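# Split magnet block stack into two equal stacks

## Task

Take the tall stack of magnet blocks apart so that it becomes two tidy stacks of the same height, both resting on the bench. The row of blocks next to it must stay upright and roughly grouped. Both stacks must stand on their own at the end, not held up by the robot. Finish by opening the grippers and moving them away.

## Robot and tools

Robot: two arms, left_arm and right_arm, each with a two-finger parallel gripper. Base positions in the scene frame: left_arm at (+0.033, +0.317, 0) m, quat_wxyz (+0.999, 0, 0, +0.047); right_arm at (-0.010, -0.281, 0) m, quat_wxyz (+0.999, 0, 0, -0.046). Arm names do not refer to the left or right of any camera image.

Frame: a single scene frame. The origin sits on the table surface midway between the arms, +x points out across the table, +z points up, and left_arm is on the +y side. Positions are in metres and orientations are quaternions written w first (qw, qx, qy, qz). On each gripper the fingers extend along its own +z axis and close along its own y axis. end_effector_position is the point between the finger pads, roughly 1 cm back from the tips.

A row: every motion command uses one row of 16 plain numbers covering both arms, even if only one arm should move: left_arm x, y, z, qw, qx, qy, qz, opening, then right_arm in the same order. x, y, z and the quaternion are an absolute target pose for that gripper in the scene frame, not an offset. Opening runs from -1 (closed) to +1 (fully open, 0.094 m). Any target more than 0.6 m from that arm's last reported position, measured along any of the gripper's axes, causes the call to be refused and nothing is sent. To hold an orientation, repeat the same quaternion you sent before rather than copying the reported one, which may have drifted. To keep an arm still, resend its whole pose from the last result before it was meant to stop, plus the opening it should keep.

Tools:
- execute_actions {actions, pictures}. actions is a list holding at most one item. An empty list only reports the current state. An item {"rows": [...], "steps": n} runs 1 to 15 rows, one per control step of 1/30 s; steps is 1 to 15 (15 if omitted) and the last row is repeated to fill. An item with only {"steps": n} (up to 300) is a wait that counts from the previous result, so reply time is included. pictures (true/false) decides whether camera images come back.
- move {target, speed}. target is one 16-number row as above. Each gripper follows a straight line toward its pose and both paths finish together, lasting 0.5 to 10 s; if more time would be needed, both stop at 10 s short of the goal. speed is the path's top speed in m/s, 0.002 to 0.5, default 0.25; rotation is capped at twice that value in rad/s, turning the shorter way. The opening is applied at the start. Paths ignore obstacles and the other arm, and grippers can lag, wander or overshoot the speed, particularly with a nearly straight arm. Result adds a move: line with the outcome (done, off_target, moving, held, fault) and any limits (limits=paced: the pose was clipped; limits=held: some steps were blocked, after which the arm may jump quickly), plus each gripper's distance from its target.
- wait {seconds}: 0 to 10 s, sends nothing new.
- zoom_image {camera, region}: camera is cam_high, cam_low, cam_left_wrist or cam_right_wrist (all 504x504); region [x0, y0, x1, y1] in pixels from the top-left corner, at most 504 by 504.
- read_manual {section}: only "licences"; no motion.
- finished_scene {scene}: ends and grades the current scene, cannot be undone. Replying with no tool call at all also ends the work.

Control behaviour: each step, the commanded pose is clipped to within 70 mm and 16 degrees of the measured pose, then damped inverse kinematics drives the joints, favouring position over orientation. After an action's last row the arm continues only to the last clipped pose, so long reaches need further commands. Motions usually finish a centimetre or more off, mostly low. Elbows cannot fully straighten. Joint ranges (rad), base to gripper: waist -2.618 to 3.054, shoulder 0 to 3.142, elbow 0 to 3.142, wrist pitch -1.571 to 1.571, wrist yaw -1.571 to 1.571, wrist roll -2.094 to 2.094.

Reading results: the state line gives each arm's gripper position and quaternion in the scene frame (less accurate at long reach). grip_measured is the measured finger opening on the command scale; the last Joint positions value is that opening in metres; each gripper may read up to about 1 mm off. To grasp, command roughly 0.03 below grip_measured; a smaller gap squeezes more gently. Pads push about 50 to 62 N, less on very thin parts, with a brief spike on contact. A "pose unreachable" line means a clearance check altered or blocked that arm's command; HELD marks affected steps. "Hand target" shows where the controller is currently steering each gripper. Joint torques are noisy and offset. MOTOR HOT appears from 75 °C; at 90 °C that arm halts for 10 s; at 100 °C it goes limp and drops. These and other stops show as FAULT lines. Holding loads heats motors, even while you are thinking, since the simulation keeps running during replies.

Avoid: knocking or placing anything off the table, dropping blocks, fast or deep contact (speed and how far the target lies beyond contact both raise force), arms bumping or pressing each other, and toppling the neighbouring row. Occasional outside tugs on held parts or pushes on loose objects may happen.

Each tool is called after "Request:" by a JSON object that holds its "api" and its "payload".

## Session

Request:
{"api": "execute_actions", "payload": {"actions": []}}

Scene clock: 0.00 s of 4600.00 s.
left_arm: end_effector_position=(+0.2365, +0.0204, +0.1646) grip_measured=+1.000 end_effector_quat_wxyz=(+0.621, +0.410, +0.593, -0.307) | right_arm: end_effector_position=(+0.4565, -0.0757, +0.1956) grip_measured=+1.000 end_effector_quat_wxyz=(+0.595, -0.523, +0.491, -0.362)
Joint positions: left_arm=[-0.976  1.344  0.182  1.121  0.181  0.154  0.094] | right_arm=[ 0.581  1.8    0.806  0.963  0.22  -1.357  0.094]
Joint velocities: left_arm=[-0.002 -0.002 -0.027 -0.037  0.11  -0.081  0.   ] | right_arm=[ 0.002 -0.007 -0.012 -0.037  0.007 -0.007  0.   ]
Joint torques (N m, as the arm reports them, + toward a larger angle): no reading
Motor temperatures (°C, as the motors report them): left_arm=[24 23 23 22 21 21] | right_arm=[20 23 23 24 21 23]
Hand target (left_arm): +0.237, +0.019, +0.171; +0.627, +0.408, +0.587, -0.309
Hand target (right_arm): +0.457, -0.075, +0.202; +0.600, -0.518, +0.490, -0.362

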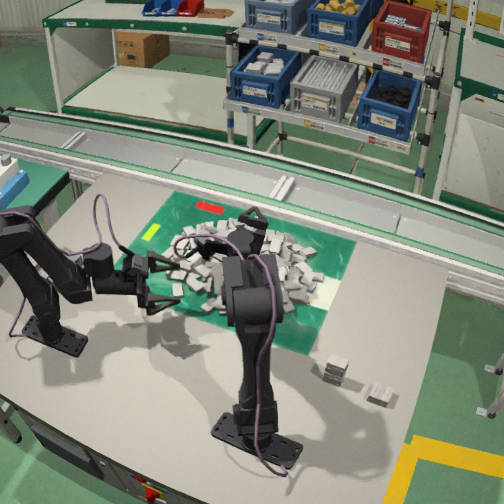

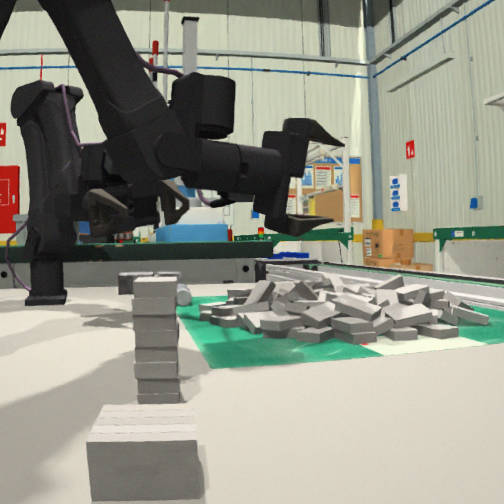

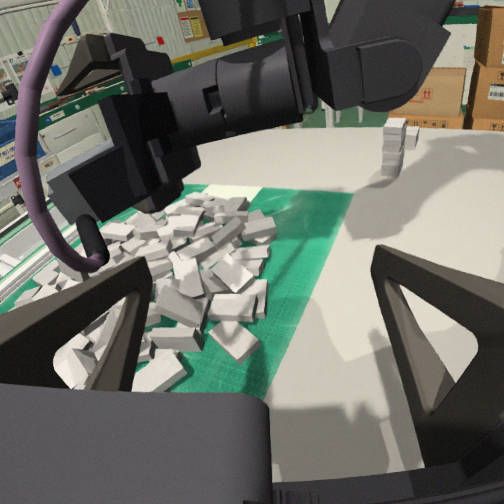

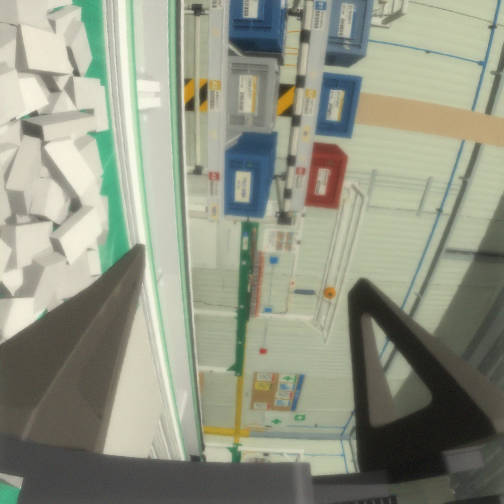

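Request:
{"api": "zoom_image", "payload": {"camera": "cam_low", "region": [70, 260, 250, 504]}}

Request:
{"api": "zoom_image", "payload": {"camera": "cam_high", "region": [290, 330, 420, 430]}}

Region (70, 260, 250, 504) of cam_low's 504x504 image, scaled by 2.066, with more detail than that image has; it fills the left 372 columns of this view, and the rest is white.

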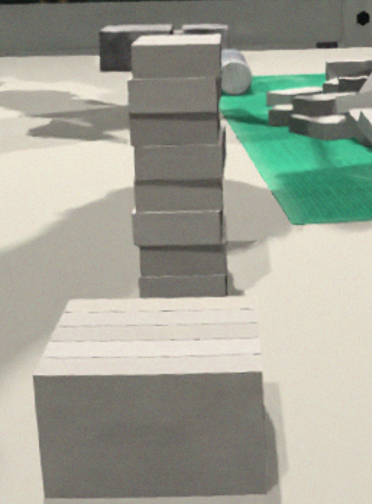

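Region (290, 330, 420, 430) of cam_high's 504x504 image, scaled by 3.877, with more detail than that image has; it fills the top 388 rows of this view, and the rest is white.

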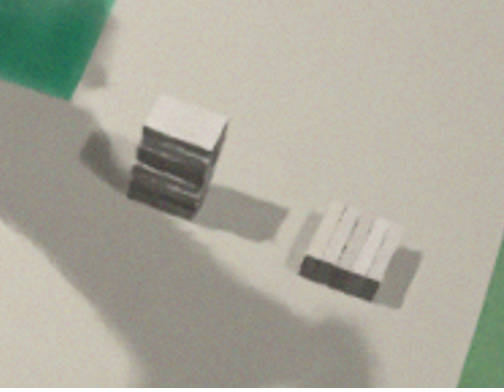

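Request:
{"api": "move", "payload": {"target": [0.2,0.2,0.2,0.627,0.408,0.587,-0.309,1,0.22,-0.38,0.2,0,0.707,0.707,0,1]}}

Scene clock: 10.90 s of 4600.00 s.
left_arm: end_effector_position=(+0.1996, +0.2006, +0.1867) grip_measured=+1.000 end_effector_quat_wxyz=(+0.628, +0.412, +0.592, -0.292) | right_arm: end_effector_position=(+0.2186, -0.3821, +0.1954) grip_measured=+1.000 end_effector_quat_wxyz=(-0.349, +0.696, -0.119, +0.616)
Joint positions: left_arm=[ 0.348  0.337  0.169 -0.275  1.476  0.614  0.094] | right_arm=[-1.125  1.351  0.149  1.571 -1.562 -2.088  0.094]
Joint velocities: left_arm=[ 0.017  0.09   0.066 -0.227  0.037  0.344  0.   ] | right_arm=[-0.002 -0.007 -0.007  0.022 -0.007  0.022  0.   ]
Joint torques (N m, as the arm reports them, + toward a larger angle): left_arm=[ 0.91  2.72 10.38  1.18  0.42  0.05] | right_arm=[-0.5  -4.19  2.99  0.99  0.15 -0.08]
Motor temperatures (°C, as the motors report them): left_arm=[24 23 25 25 21 21] | right_arm=[20 24 24 27 21 23]
Hand target (left_arm): +0.198, +0.201, +0.194; +0.629, +0.415, +0.587, -0.294
Hand target (right_arm): +0.215, -0.378, +0.193; -0.346, +0.697, -0.118, +0.617
Off the commanded pose (left_arm): 0.013 m, 2 deg.
Off the commanded pose (right_arm): 0.005 m, 132 deg; orientation clipped at the last step of the last action.
joint sent to its limit (right arm) — the command would take joint 4 (wrist pitch) past its upper limit, joint 5 (wrist yaw) past its lower limit and joint 6 (wrist roll) past its lower limit, so those joints were sent only as far as their limits.
After step 90, 1.17 s passed at rest.
move: off_target (left_arm, right_arm); limits=paced

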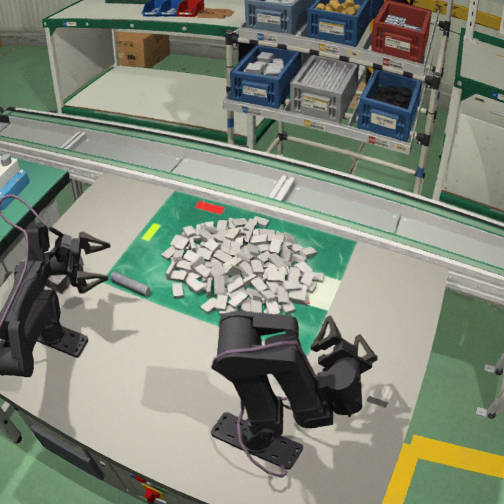

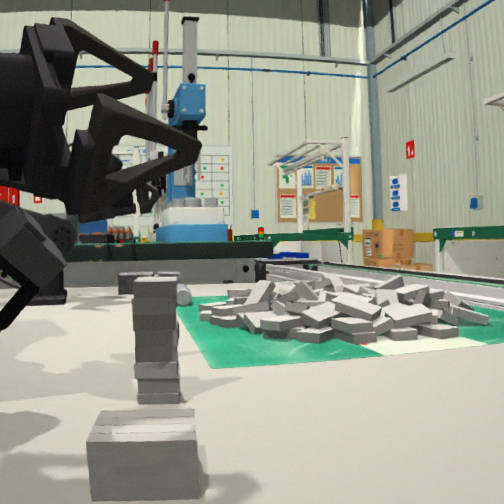

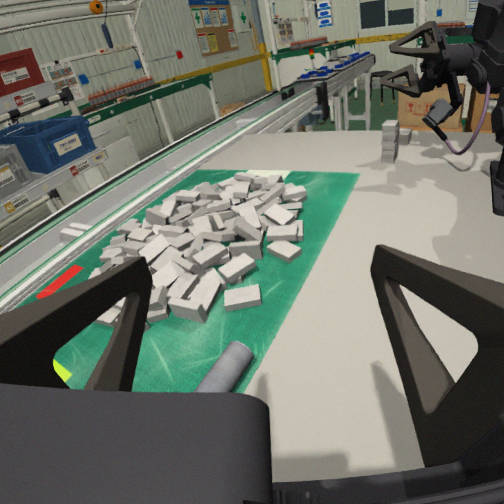

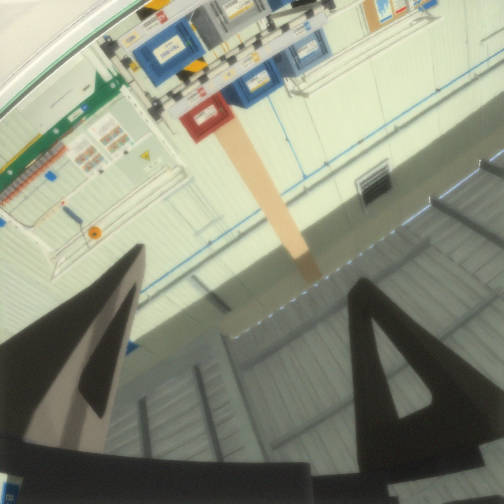

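Untangle via a high intermediate pose.

Request:
{"api": "move", "payload": {"target": [0.3,0.3,0.25,0.707,0,0.707,0,1,0.36,-0.35,0.42,0.6,-0.5,0.5,-0.37,1]}}

Request:
{"api": "move", "payload": {"target": [0.3,0.3,0.25,0.707,0,0.707,0,1,0.36,-0.35,0.35,0.5,0,0.866,0,1]}}

Request:
{"api": "move", "payload": {"target": [0.3,0.3,0.25,0.707,0,0.707,0,1,0.22,-0.38,0.2,0,0,1,0,1]}}

Scene clock: 16.13 s of 4600.00 s.
left_arm: end_effector_position=(+0.2953, +0.3021, +0.2404) grip_measured=+1.000 end_effector_quat_wxyz=(+0.700, -0.006, +0.714, -0.008) | right_arm: end_effector_position=(+0.3549, -0.3502, +0.4163) grip_measured=+1.000 end_effector_quat_wxyz=(+0.605, -0.499, +0.495, -0.374)
Joint positions: left_arm=[-0.274  0.299  0.254  0.026 -0.178 -0.024  0.094] | right_arm=[-0.438  1.12   1.107  0.03  -0.764 -1.332  0.094]
Joint velocities: left_arm=[-0.012  0.007 -0.007 -0.022 -0.051 -0.022  0.   ] | right_arm=[-0.007  0.007 -0.002 -0.081  0.051 -0.007  0.   ]
Joint torques (N m, as the arm reports them, + toward a larger angle): left_arm=[-0.73  2.24 11.08  2.19 -0.09 -0.03] | right_arm=[ 0.56 -2.63 10.04  1.45  0.08  0.18]
Motor temperatures (°C, as the motors report them): left_arm=[24 23 26 25 21 21] | right_arm=[20 24 24 27 21 23]
Hand target (left_arm): +0.295, +0.302, +0.256; +0.712, -0.011, +0.702, -0.011
Hand target (right_arm): +0.356, -0.349, +0.425; +0.608, -0.494, +0.498, -0.371
Off the commanded pose (left_arm): 0.011 m, 2 deg.
Off the commanded pose (right_arm): 0.006 m, 1 deg.
move: off_target (left_arm)

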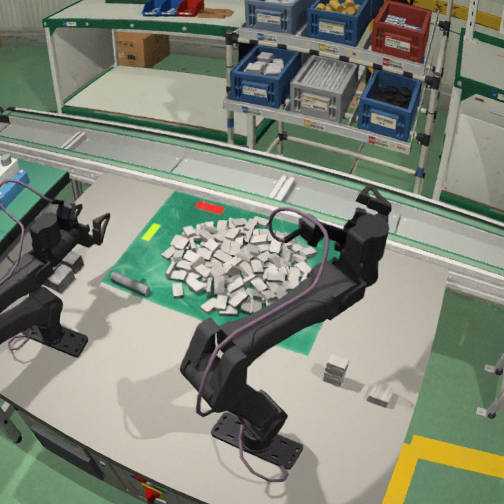

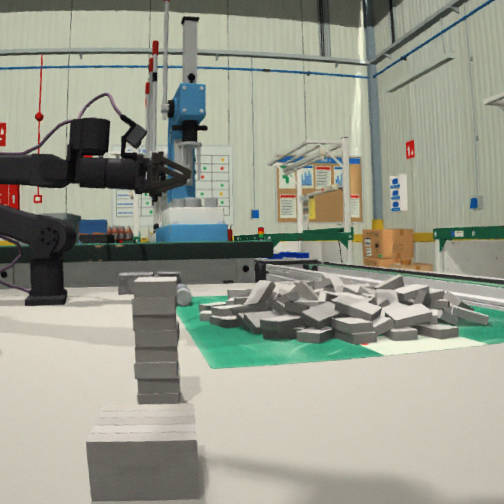

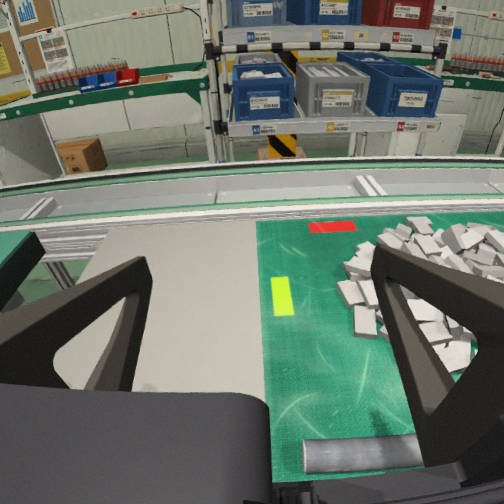

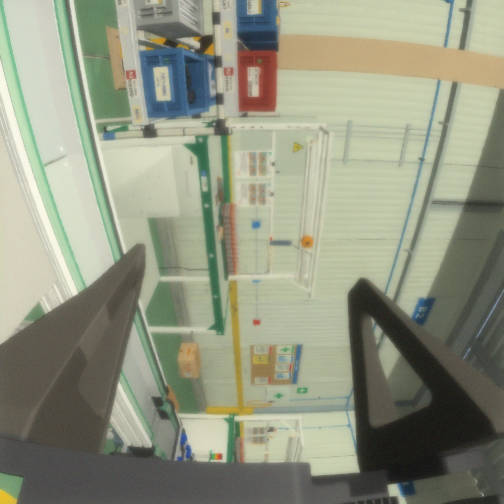

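Scene clock: 19.73 s of 4600.00 s.
left_arm: end_effector_position=(+0.2988, +0.3011, +0.2401) grip_measured=+1.000 end_effector_quat_wxyz=(+0.700, -0.001, +0.714, -0.001) | right_arm: end_effector_position=(+0.3607, -0.3531, +0.3411) grip_measured=+1.000 end_effector_quat_wxyz=(+0.498, -0.002, +0.867, +0.000)
Joint positions: left_arm=[-0.282  0.328  0.254  0.053 -0.188 -0.006  0.094] | right_arm=[-0.236  1.249  1.411 -0.715 -0.284 -0.173  0.094]
Joint velocities: left_arm=[-0.002  0.012 -0.012  0.037  0.007  0.022  0.   ] | right_arm=[-0.012  0.002  0.002 -0.037 -0.022  0.007  0.   ]
Joint torques (N m, as the arm reports them, + toward a larger angle): left_arm=[-0.76  2.14 10.13  2.2  -0.1   0.06] | right_arm=[ 0.48 -3.47  9.69  1.5  -0.02  0.11]
Motor temperatures (°C, as the motors report them): left_arm=[24 23 26 26 21 21] | right_arm=[20 24 25 28 21 23]
Hand target (left_arm): +0.299, +0.300, +0.250; +0.707, -0.000, +0.707, -0.001
Hand target (right_arm): +0.362, -0.351, +0.350; +0.501, +0.001, +0.865, +0.002
Off the commanded pose (left_arm): 0.010 m, 1 deg.
Off the commanded pose (right_arm): 0.009 m, 0 deg.
move: done

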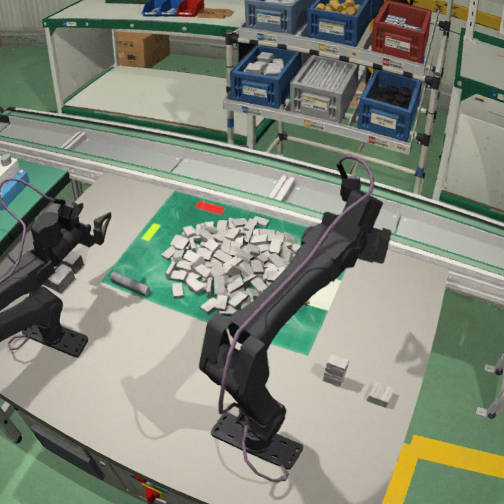

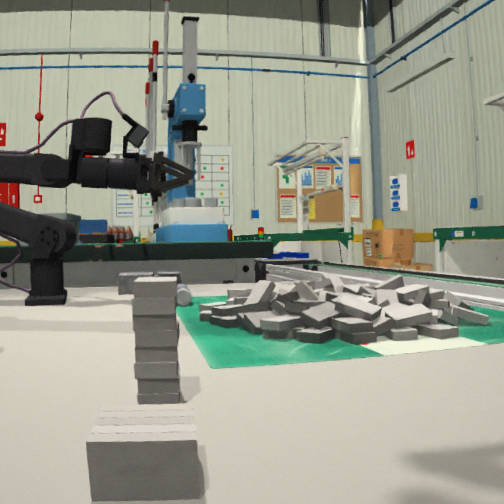

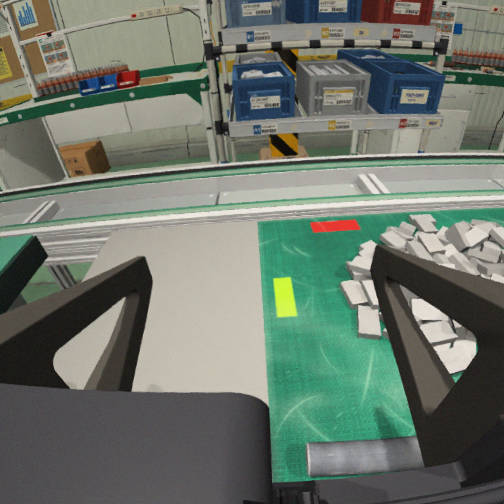

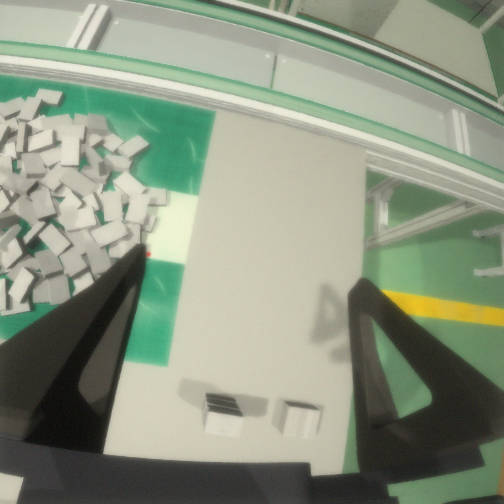

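Scene clock: 22.27 s of 4600.00 s.
left_arm: end_effector_position=(+0.2988, +0.3011, +0.2401) grip_measured=+1.000 end_effector_quat_wxyz=(+0.700, -0.000, +0.714, -0.000) | right_arm: end_effector_position=(+0.2323, -0.3786, +0.2032) grip_measured=+1.000 end_effector_quat_wxyz=(+0.028, -0.000, +1.000, -0.008)
Joint positions: left_arm=[-0.282  0.328  0.254  0.053 -0.188 -0.005  0.094] | right_arm=[-0.299  1.51   1.548 -1.549 -0.006 -0.391  0.094]
Joint velocities: left_arm=[-0.002 -0.027 -0.007 -0.022  0.066 -0.037  0.   ] | right_arm=[-0.002 -0.007 -0.017 -0.037 -0.037 -0.037  0.   ]
Joint torques (N m, as the arm reports them, + toward a larger angle): left_arm=[-0.72  2.09 10.1   2.19 -0.1   0.07] | right_arm=[-0.58 -5.13  4.26  0.21  0.09 -0.15]
Motor temperatures (°C, as the motors report them): left_arm=[24 23 26 27 21 21] | right_arm=[20 24 25 27 21 23]
Hand target (left_arm): +0.299, +0.300, +0.250; +0.707, +0.000, +0.707, -0.000
Hand target (right_arm): +0.223, -0.379, +0.195; +0.005, -0.001, +1.000, -0.004
Off the commanded pose (left_arm): 0.010 m, 1 deg.
Off the commanded pose (right_arm): 0.013 m, 3 deg.
joint sent to its limit (right arm) — the command would take joint 4 (wrist pitch) past its lower limit, so that joint was sent only as far as its limit.
move: off_target (right_arm)

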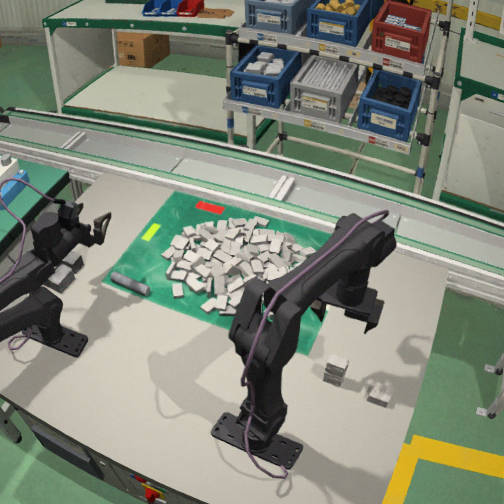

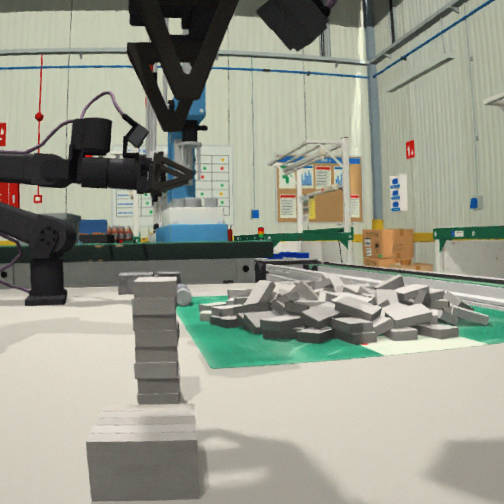

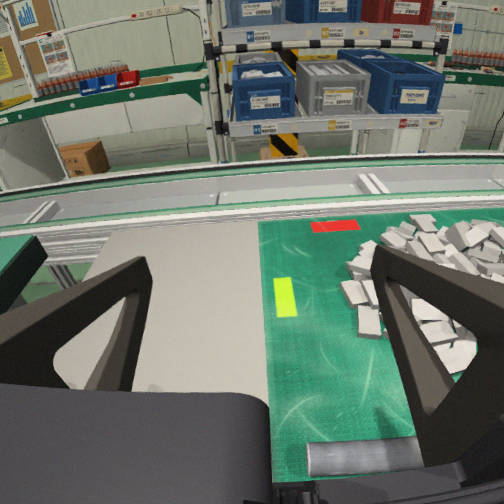

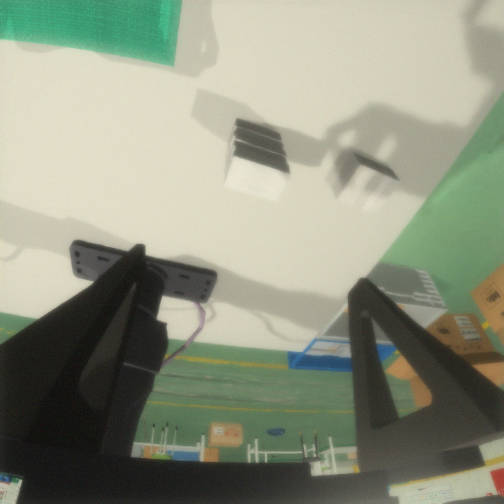

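Request:
{"api": "move", "payload": {"target": [0.3,0.3,0.25,0.707,0,0.707,0,1,0.212,-0.375,0.115,0,0,1,0,1], "speed": 0.1}}

Scene clock: 25.17 s of 4600.00 s.
left_arm: end_effector_position=(+0.2988, +0.3011, +0.2401) grip_measured=+1.000 end_effector_quat_wxyz=(+0.700, -0.000, +0.714, -0.000) | right_arm: end_effector_position=(+0.2151, -0.3729, +0.1134) grip_measured=+1.000 end_effector_quat_wxyz=(-0.011, +0.001, +1.000, +0.007)
Joint positions: left_arm=[-0.282  0.328  0.254  0.053 -0.188 -0.005  0.094] | right_arm=[-0.303  1.487  1.168 -1.277 -0.004 -0.392  0.094]
Joint velocities: left_arm=[ 0.002  0.002 -0.007 -0.022 -0.037 -0.051  0.   ] | right_arm=[-0.007 -0.007 -0.002 -0.022  0.007  0.037  0.   ]
Joint torques (N m, as the arm reports them, + toward a larger angle): left_arm=[-0.77  2.11 10.11  2.18 -0.1   0.06] | right_arm=[-0.68 -7.5   4.81  0.27  0.05 -0.11]
Motor temperatures (°C, as the motors report them): left_arm=[24 23 27 27 21 21] | right_arm=[20 24 25 27 21 23]
Hand target (left_arm): +0.299, +0.300, +0.250; +0.707, -0.000, +0.707, -0.000
Hand target (right_arm): +0.214, -0.375, +0.115; -0.001, +0.000, +1.000, -0.000
Off the commanded pose (left_arm): 0.010 m, 1 deg.
Off the commanded pose (right_arm): 0.004 m, 1 deg.
move: done

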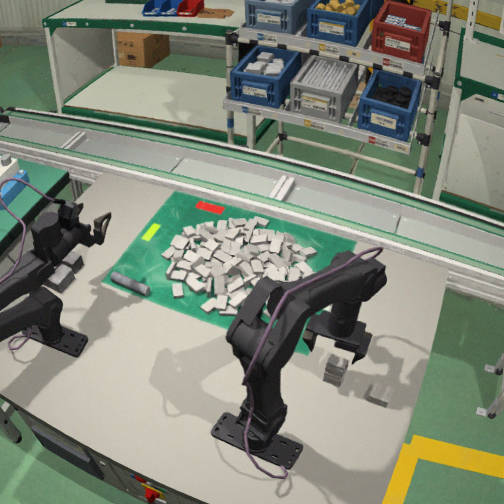

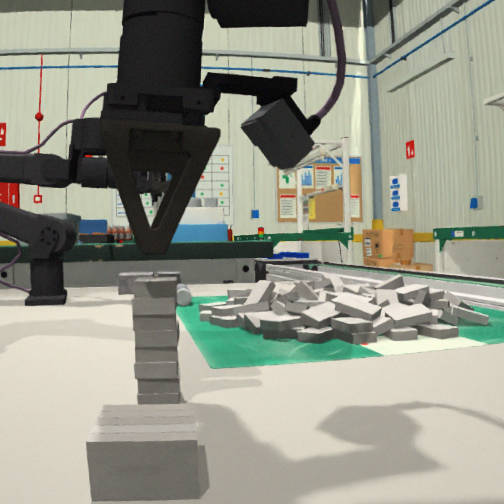

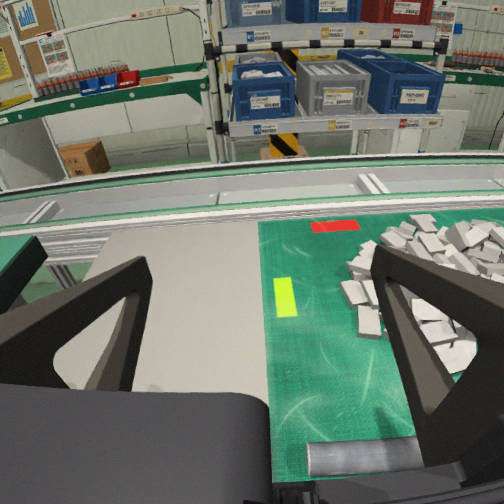

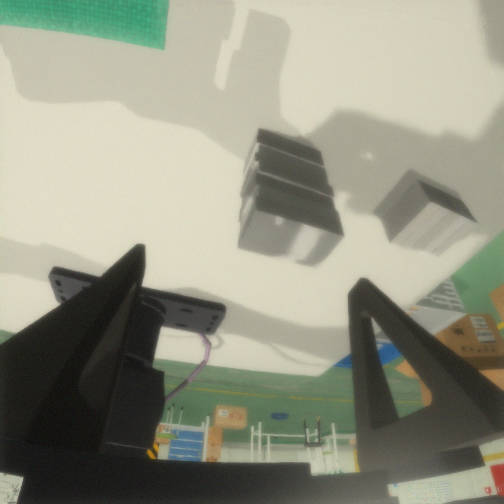

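Request:
{"api": "move", "payload": {"target": [0.3,0.3,0.25,0.707,0,0.707,0,1,0.212,-0.392,0.11,0,0,1,0,0.5], "speed": 0.05}}

Request:
{"api": "move", "payload": {"target": [0.3,0.3,0.25,0.707,0,0.707,0,1,0.212,-0.392,0.06,0,0,1,0,0.5], "speed": 0.04}}

Scene clock: 27.63 s of 4600.00 s.
left_arm: end_effector_position=(+0.2988, +0.3011, +0.2401) grip_measured=+1.000 end_effector_quat_wxyz=(+0.700, -0.000, +0.714, -0.000) | right_arm: end_effector_position=(+0.2132, -0.3900, +0.1133) grip_measured=+0.502 end_effector_quat_wxyz=(-0.001, +0.003, +1.000, +0.002)
Joint positions: left_arm=[-0.282  0.328  0.254  0.053 -0.188 -0.005  0.094] | right_arm=[-0.369  1.487  1.168 -1.256 -0.003 -0.455  0.071]
Joint velocities: left_arm=[-0.012  0.007 -0.007  0.051 -0.007  0.007  0.   ] | right_arm=[ 0.012  0.007  0.002  0.007 -0.037  0.022 -0.   ]
Joint torques (N m, as the arm reports them, + toward a larger angle): left_arm=[-0.77  2.09 10.1   2.2  -0.1   0.06] | right_arm=[-0.49 -5.96  5.    0.32  0.05 -0.11]
Motor temperatures (°C, as the motors report them): left_arm=[24 23 27 28 21 21] | right_arm=[20 25 25 27 21 23]
Hand target (left_arm): +0.299, +0.300, +0.250; +0.707, -0.000, +0.707, -0.000
Hand target (right_arm): +0.212, -0.392, +0.110; -0.001, -0.000, +1.000, -0.001
Off the commanded pose (left_arm): 0.010 m, 1 deg.
Off the commanded pose (right_arm): 0.004 m, 0 deg.
move: done

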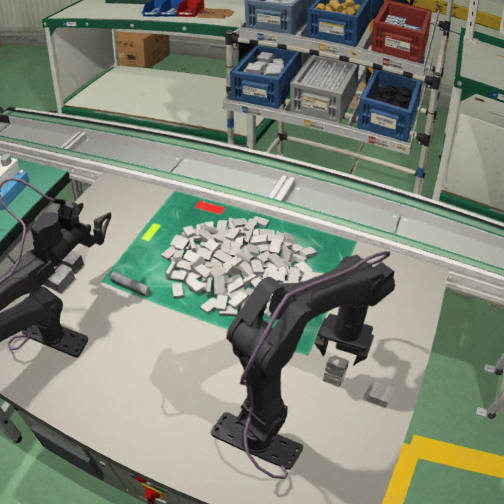

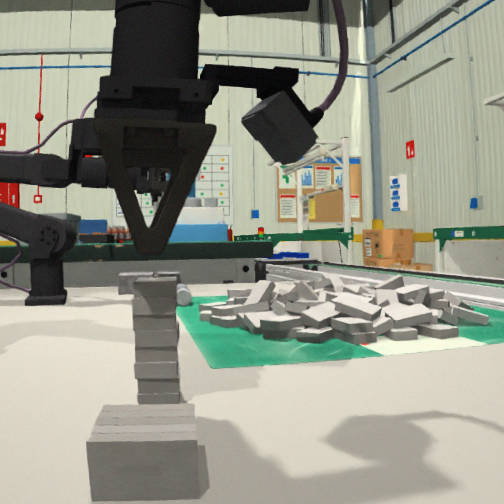

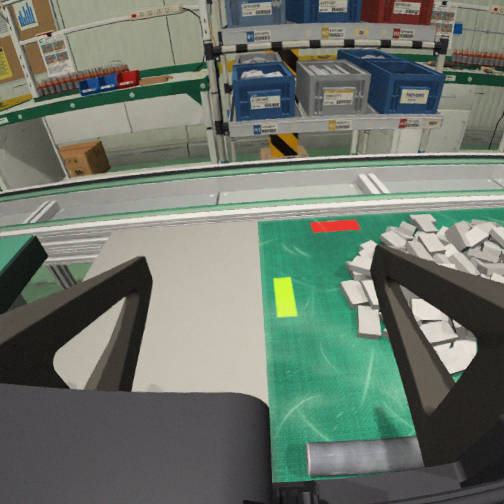

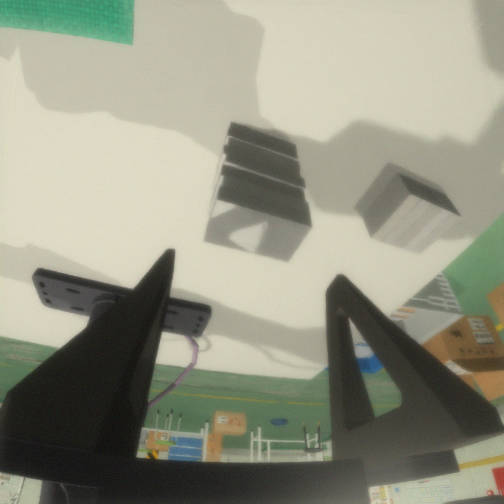

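Scene clock: 29.43 s of 4600.00 s.
left_arm: end_effector_position=(+0.2988, +0.3011, +0.2401) grip_measured=+1.000 end_effector_quat_wxyz=(+0.700, -0.000, +0.714, -0.000) | right_arm: end_effector_position=(+0.2160, -0.3914, +0.0664) grip_measured=+0.502 end_effector_quat_wxyz=(+0.005, +0.002, +1.000, -0.001)
Joint positions: left_arm=[-0.282  0.328  0.254  0.053 -0.188 -0.005  0.094] | right_arm=[-0.369  1.518  1.007 -1.05  -0.003 -0.457  0.071]
Joint velocities: left_arm=[ 0.002  0.002  0.012 -0.007 -0.007  0.037  0.   ] | right_arm=[ 0.007  0.002 -0.007  0.051  0.081 -0.007  0.001]
Joint torques (N m, as the arm reports them, + toward a larger angle): left_arm=[-0.77  2.1  10.11  2.19 -0.1   0.07] | right_arm=[-0.56 -4.99  4.64  0.37  0.01 -0.12]
Motor temperatures (°C, as the motors report them): left_arm=[24 23 27 28 21 21] | right_arm=[20 25 25 27 21 23]
Hand target (left_arm): +0.299, +0.300, +0.250; +0.707, -0.000, +0.707, -0.000
Hand target (right_arm): +0.213, -0.392, +0.060; -0.000, +0.000, +1.000, -0.000
Off the commanded pose (left_arm): 0.010 m, 1 deg.
Off the commanded pose (right_arm): 0.008 m, 1 deg.
move: done

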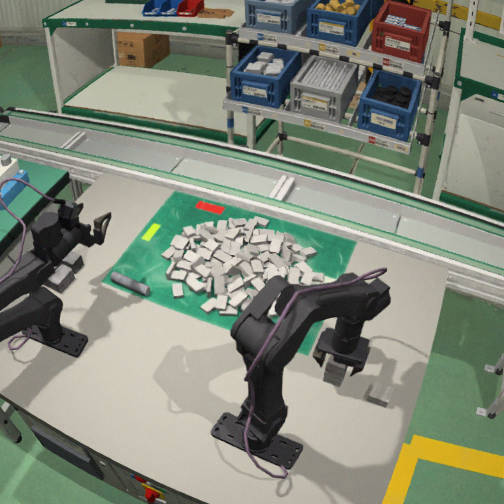

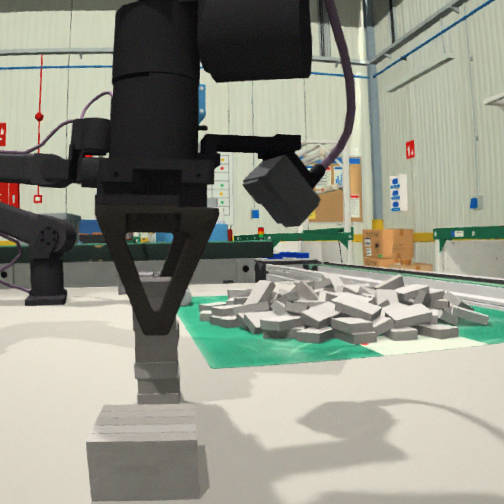

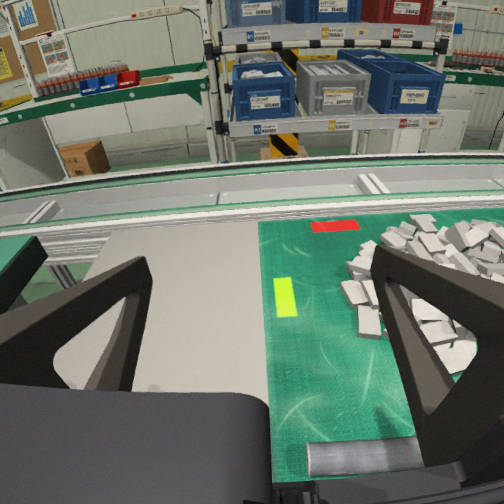

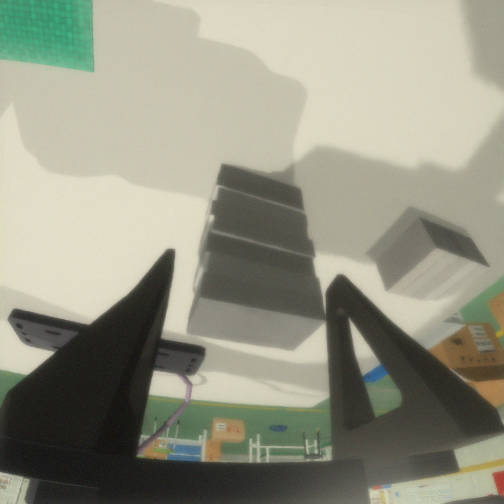

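Request:
{"api": "move", "payload": {"target": [0.3,0.3,0.25,0.707,0,0.707,0,1,0.212,-0.394,0.052,0,0,1,0,0.2], "speed": 0.02}}

Request:
{"api": "move", "payload": {"target": [0.3,0.3,0.25,0.707,0,0.707,0,1,0.212,-0.394,0.052,0,0,1,0,0.0]}}

Request:
{"api": "zoom_image", "payload": {"camera": "cam_low", "region": [80, 260, 240, 420]}}

Scene clock: 34.37 s of 4600.00 s.
left_arm: end_effector_position=(+0.2988, +0.3011, +0.2401) grip_measured=+1.000 end_effector_quat_wxyz=(+0.700, -0.000, +0.714, -0.000) | right_arm: end_effector_position=(+0.2154, -0.3927, +0.0582) grip_measured=+0.202 end_effector_quat_wxyz=(+0.005, +0.001, +1.000, -0.001)
Joint positions: left_arm=[-0.282  0.328  0.254  0.053 -0.188 -0.005  0.094] | right_arm=[-0.375  1.528  0.983 -1.017 -0.003 -0.464  0.056]
Joint velocities: left_arm=[ 0.007  0.007 -0.002  0.037  0.022 -0.081  0.   ] | right_arm=[-0.002  0.002  0.007  0.022 -0.022  0.007 -0.   ]
Joint torques (N m, as the arm reports them, + toward a larger angle): left_arm=[-0.76  2.1  10.1   2.19 -0.1   0.07] | right_arm=[-0.61 -4.99  4.61  0.33  0.06 -0.15]
Motor temperatures (°C, as the motors report them): left_arm=[24 23 27 29 21 21] | right_arm=[20 25 25 26 21 23]
Hand target (left_arm): +0.299, +0.300, +0.250; +0.707, -0.000, +0.707, -0.000
Hand target (right_arm): +0.212, -0.394, +0.052; -0.000, -0.000, +1.000, -0.000
Off the commanded pose (left_arm): 0.010 m, 1 deg.
Off the commanded pose (right_arm): 0.007 m, 1 deg.
After step 90, 0.87 s passed at rest.
move: done

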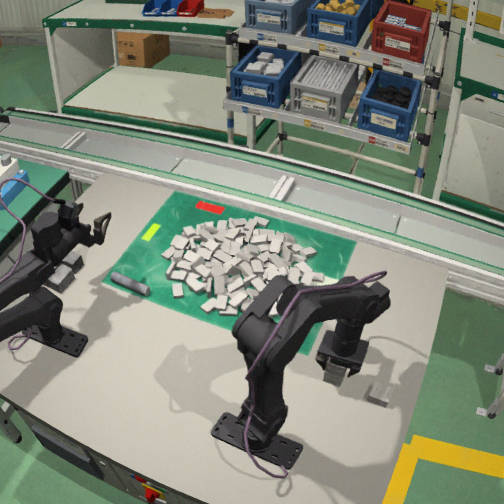

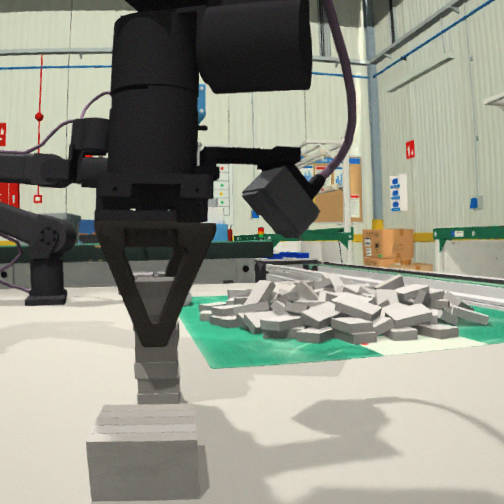

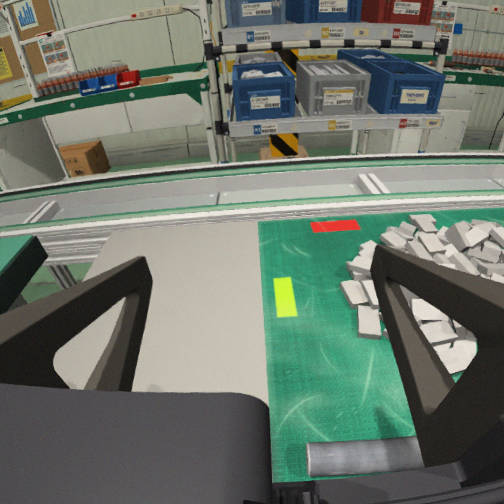

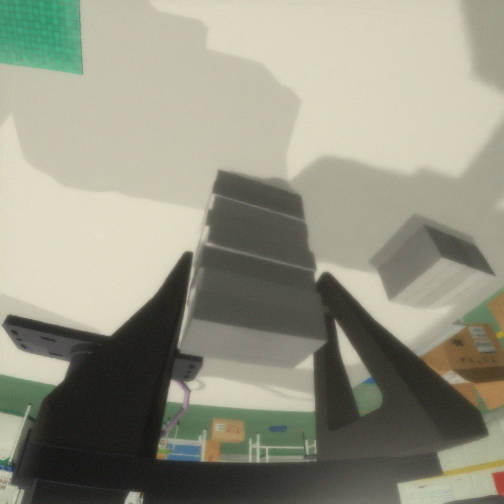

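Scene clock: 35.07 s of 4600.00 s.
left_arm: end_effector_position=(+0.2988, +0.3011, +0.2401) grip_measured=+1.000 end_effector_quat_wxyz=(+0.700, -0.000, +0.714, -0.000) | right_arm: end_effector_position=(+0.2152, -0.3923, +0.0582) grip_measured=+0.002 end_effector_quat_wxyz=(+0.004, +0.001, +1.000, +0.000)
Joint positions: left_arm=[-0.282  0.328  0.254  0.053 -0.188 -0.005  0.094] | right_arm=[-0.375  1.528  0.983 -1.018 -0.004 -0.464  0.047]
Joint velocities: left_arm=[-0.012  0.012  0.002 -0.037 -0.066  0.007  0.   ] | right_arm=[-0.002  0.002  0.022  0.007 -0.022 -0.022 -0.001]
Joint torques (N m, as the arm reports them, + toward a larger angle): left_arm=[-0.76  2.11 10.1   2.19 -0.1   0.06] | right_arm=[-0.59 -5.17  4.49  0.37  0.03 -0.13]
Motor temperatures (°C, as the motors report them): left_arm=[24 23 27 29 21 21] | right_arm=[20 25 25 26 21 23]
Hand target (left_arm): +0.299, +0.300, +0.250; +0.707, -0.000, +0.707, -0.000
Hand target (right_arm): +0.212, -0.394, +0.052; -0.000, +0.000, +1.000, +0.000
Off the commanded pose (left_arm): 0.010 m, 1 deg.
Off the commanded pose (right_arm): 0.007 m, 1 deg.
move: done

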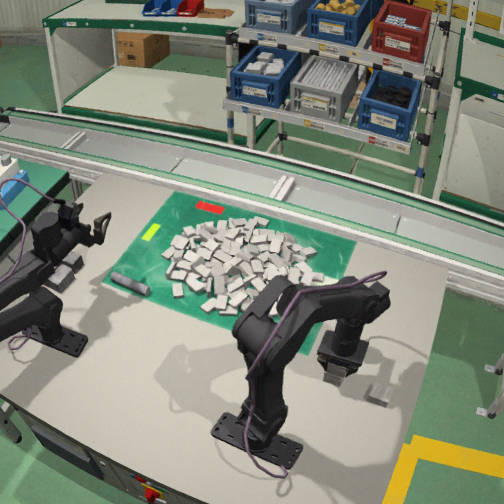

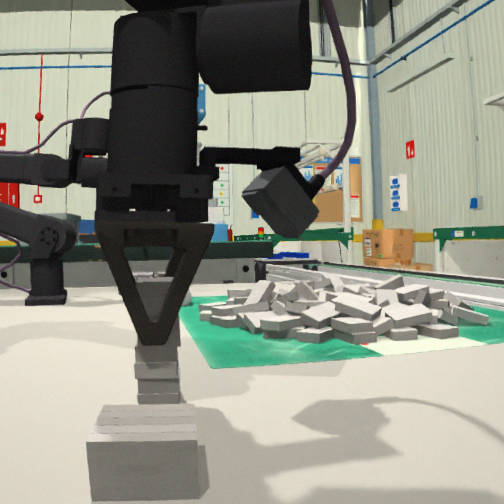

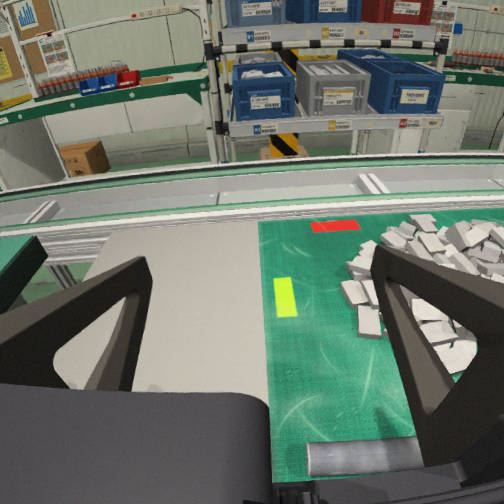

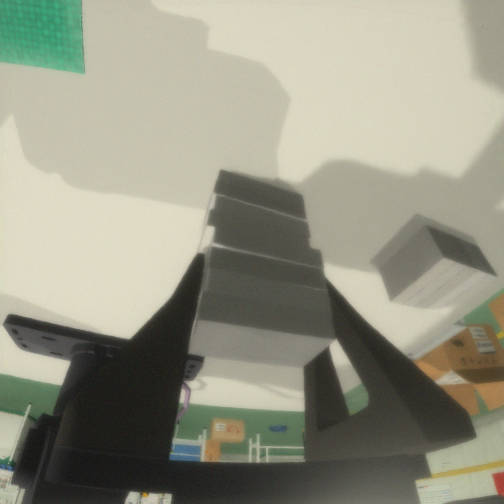

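Region (80, 260, 240, 420) of cam_low's 504x504 image, scaled by 3.150, with more detail than that image has.

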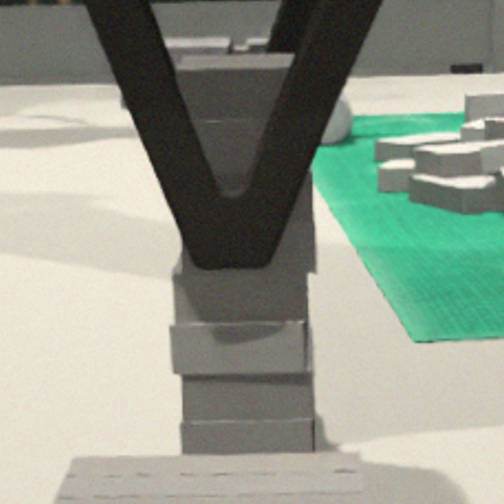

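Request:
{"api": "move", "payload": {"target": [0.3,0.3,0.25,0.707,0,0.707,0,1,0.212,-0.394,0.052,0,0,1,0,-0.1]}}

Request:
{"api": "move", "payload": {"target": [0.3,0.3,0.25,0.707,0,0.707,0,1,0.212,-0.394,0.075,0,0,1,0,-0.1], "speed": 0.02}}

Scene clock: 37.63 s of 4600.00 s.
left_arm: end_effector_position=(+0.2988, +0.3012, +0.2401) grip_measured=+1.000 end_effector_quat_wxyz=(+0.700, -0.000, +0.714, -0.000) | right_arm: end_effector_position=(+0.2151, -0.3921, +0.0582) grip_measured=-0.072 end_effector_quat_wxyz=(+0.004, +0.001, +1.000, +0.001)
Joint positions: left_arm=[-0.282  0.328  0.254  0.053 -0.189 -0.005  0.094] | right_arm=[-0.375  1.528  0.983 -1.019 -0.005 -0.464  0.044]
Joint velocities: left_arm=[ 0.002  0.007 -0.002 -0.037  0.022 -0.037  0.   ] | right_arm=[ 0.007 -0.002 -0.007  0.007 -0.037 -0.007 -0.001]
Joint torques (N m, as the arm reports them, + toward a larger angle): left_arm=[-0.76  2.11 10.1   2.19 -0.1   0.07] | right_arm=[-0.58 -5.22  4.4   0.37  0.08 -0.14]
Motor temperatures (°C, as the motors report them): left_arm=[24 23 27 29 21 21] | right_arm=[20 25 25 26 21 23]
Hand target (left_arm): +0.299, +0.300, +0.250; +0.707, -0.000, +0.707, -0.000
Hand target (right_arm): +0.212, -0.394, +0.052; -0.000, -0.000, +1.000, -0.000
Off the commanded pose (left_arm): 0.010 m, 1 deg.
Off the commanded pose (right_arm): 0.007 m, 1 deg.
move: done

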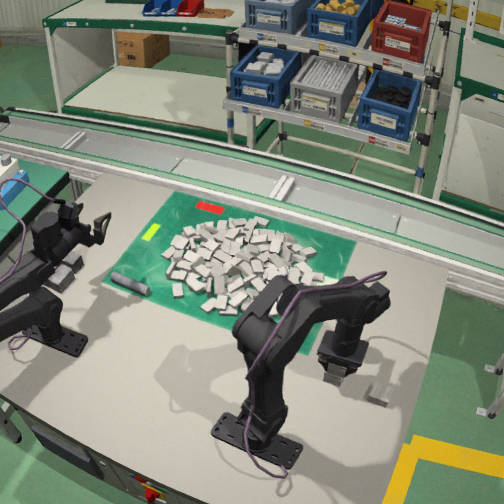

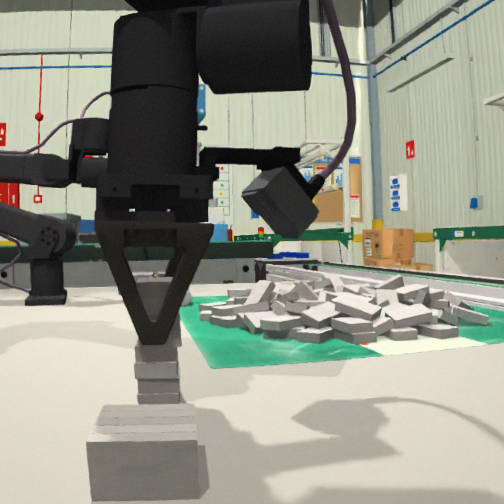

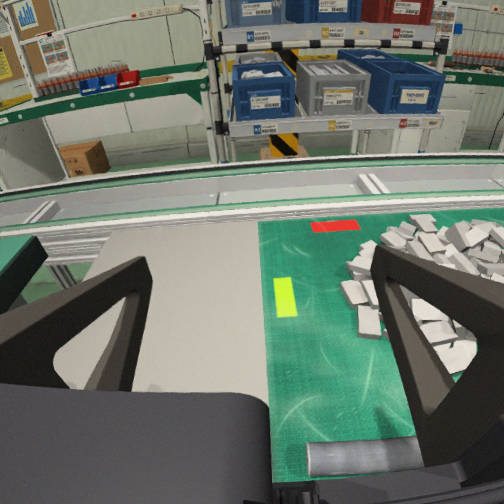

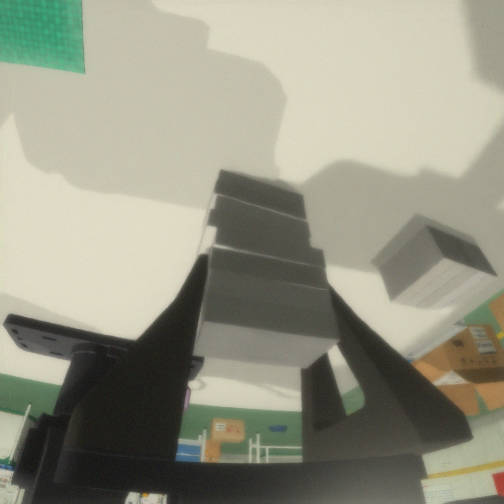

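Scene clock: 38.73 s of 4600.00 s.
left_arm: end_effector_position=(+0.2988, +0.3012, +0.2401) grip_measured=+1.000 end_effector_quat_wxyz=(+0.700, -0.000, +0.714, -0.000) | right_arm: end_effector_position=(+0.2082, -0.3890, +0.0583) grip_measured=-0.072 end_effector_quat_wxyz=(-0.010, +0.001, +1.000, +0.007)
Joint positions: left_arm=[-0.282  0.328  0.254  0.053 -0.189 -0.005  0.094] | right_arm=[-0.375  1.528  0.983 -1.049 -0.003 -0.464  0.044]
Joint velocities: left_arm=[-0.007 -0.027  0.012  0.066 -0.007  0.007  0.   ] | right_arm=[-0.007  0.012 -0.002 -0.007  0.051  0.007 -0.001]
Joint torques (N m, as the arm reports them, + toward a larger angle): left_arm=[-0.76  2.1  10.09  2.19 -0.1   0.07] | right_arm=[-0.44 -7.41  9.09 -0.2   0.03 -0.13]
Motor temperatures (°C, as the motors report them): left_arm=[24 23 27 29 21 21] | right_arm=[20 25 25 26 21 23]
Hand target (left_arm): +0.299, +0.300, +0.250; +0.707, -0.000, +0.707, -0.000
Hand target (right_arm): +0.211, -0.394, +0.074; +0.000, +0.000, +1.000, -0.000
Off the commanded pose (left_arm): 0.010 m, 1 deg.
Off the commanded pose (right_arm): 0.018 m, 1 deg.
move: off_target (right_arm)

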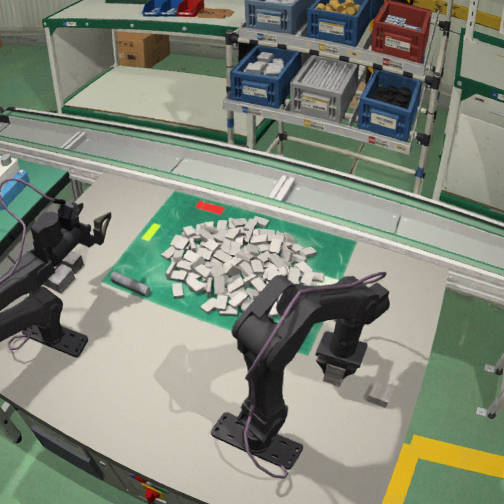

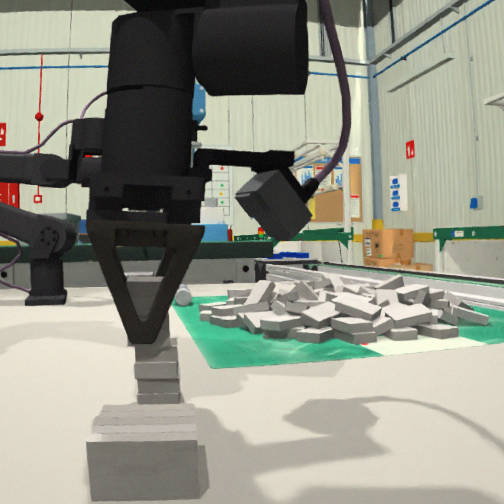

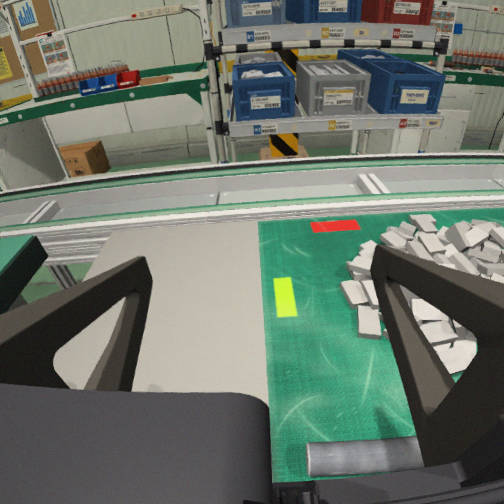

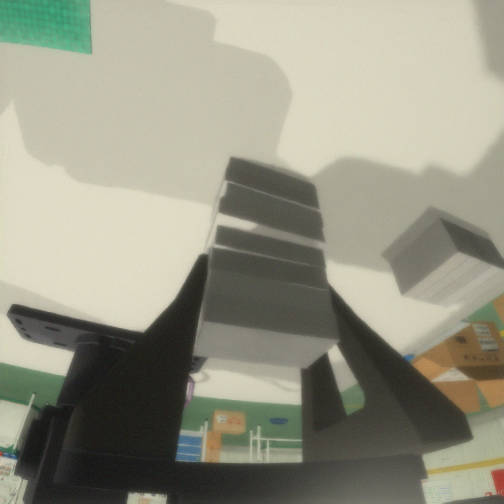

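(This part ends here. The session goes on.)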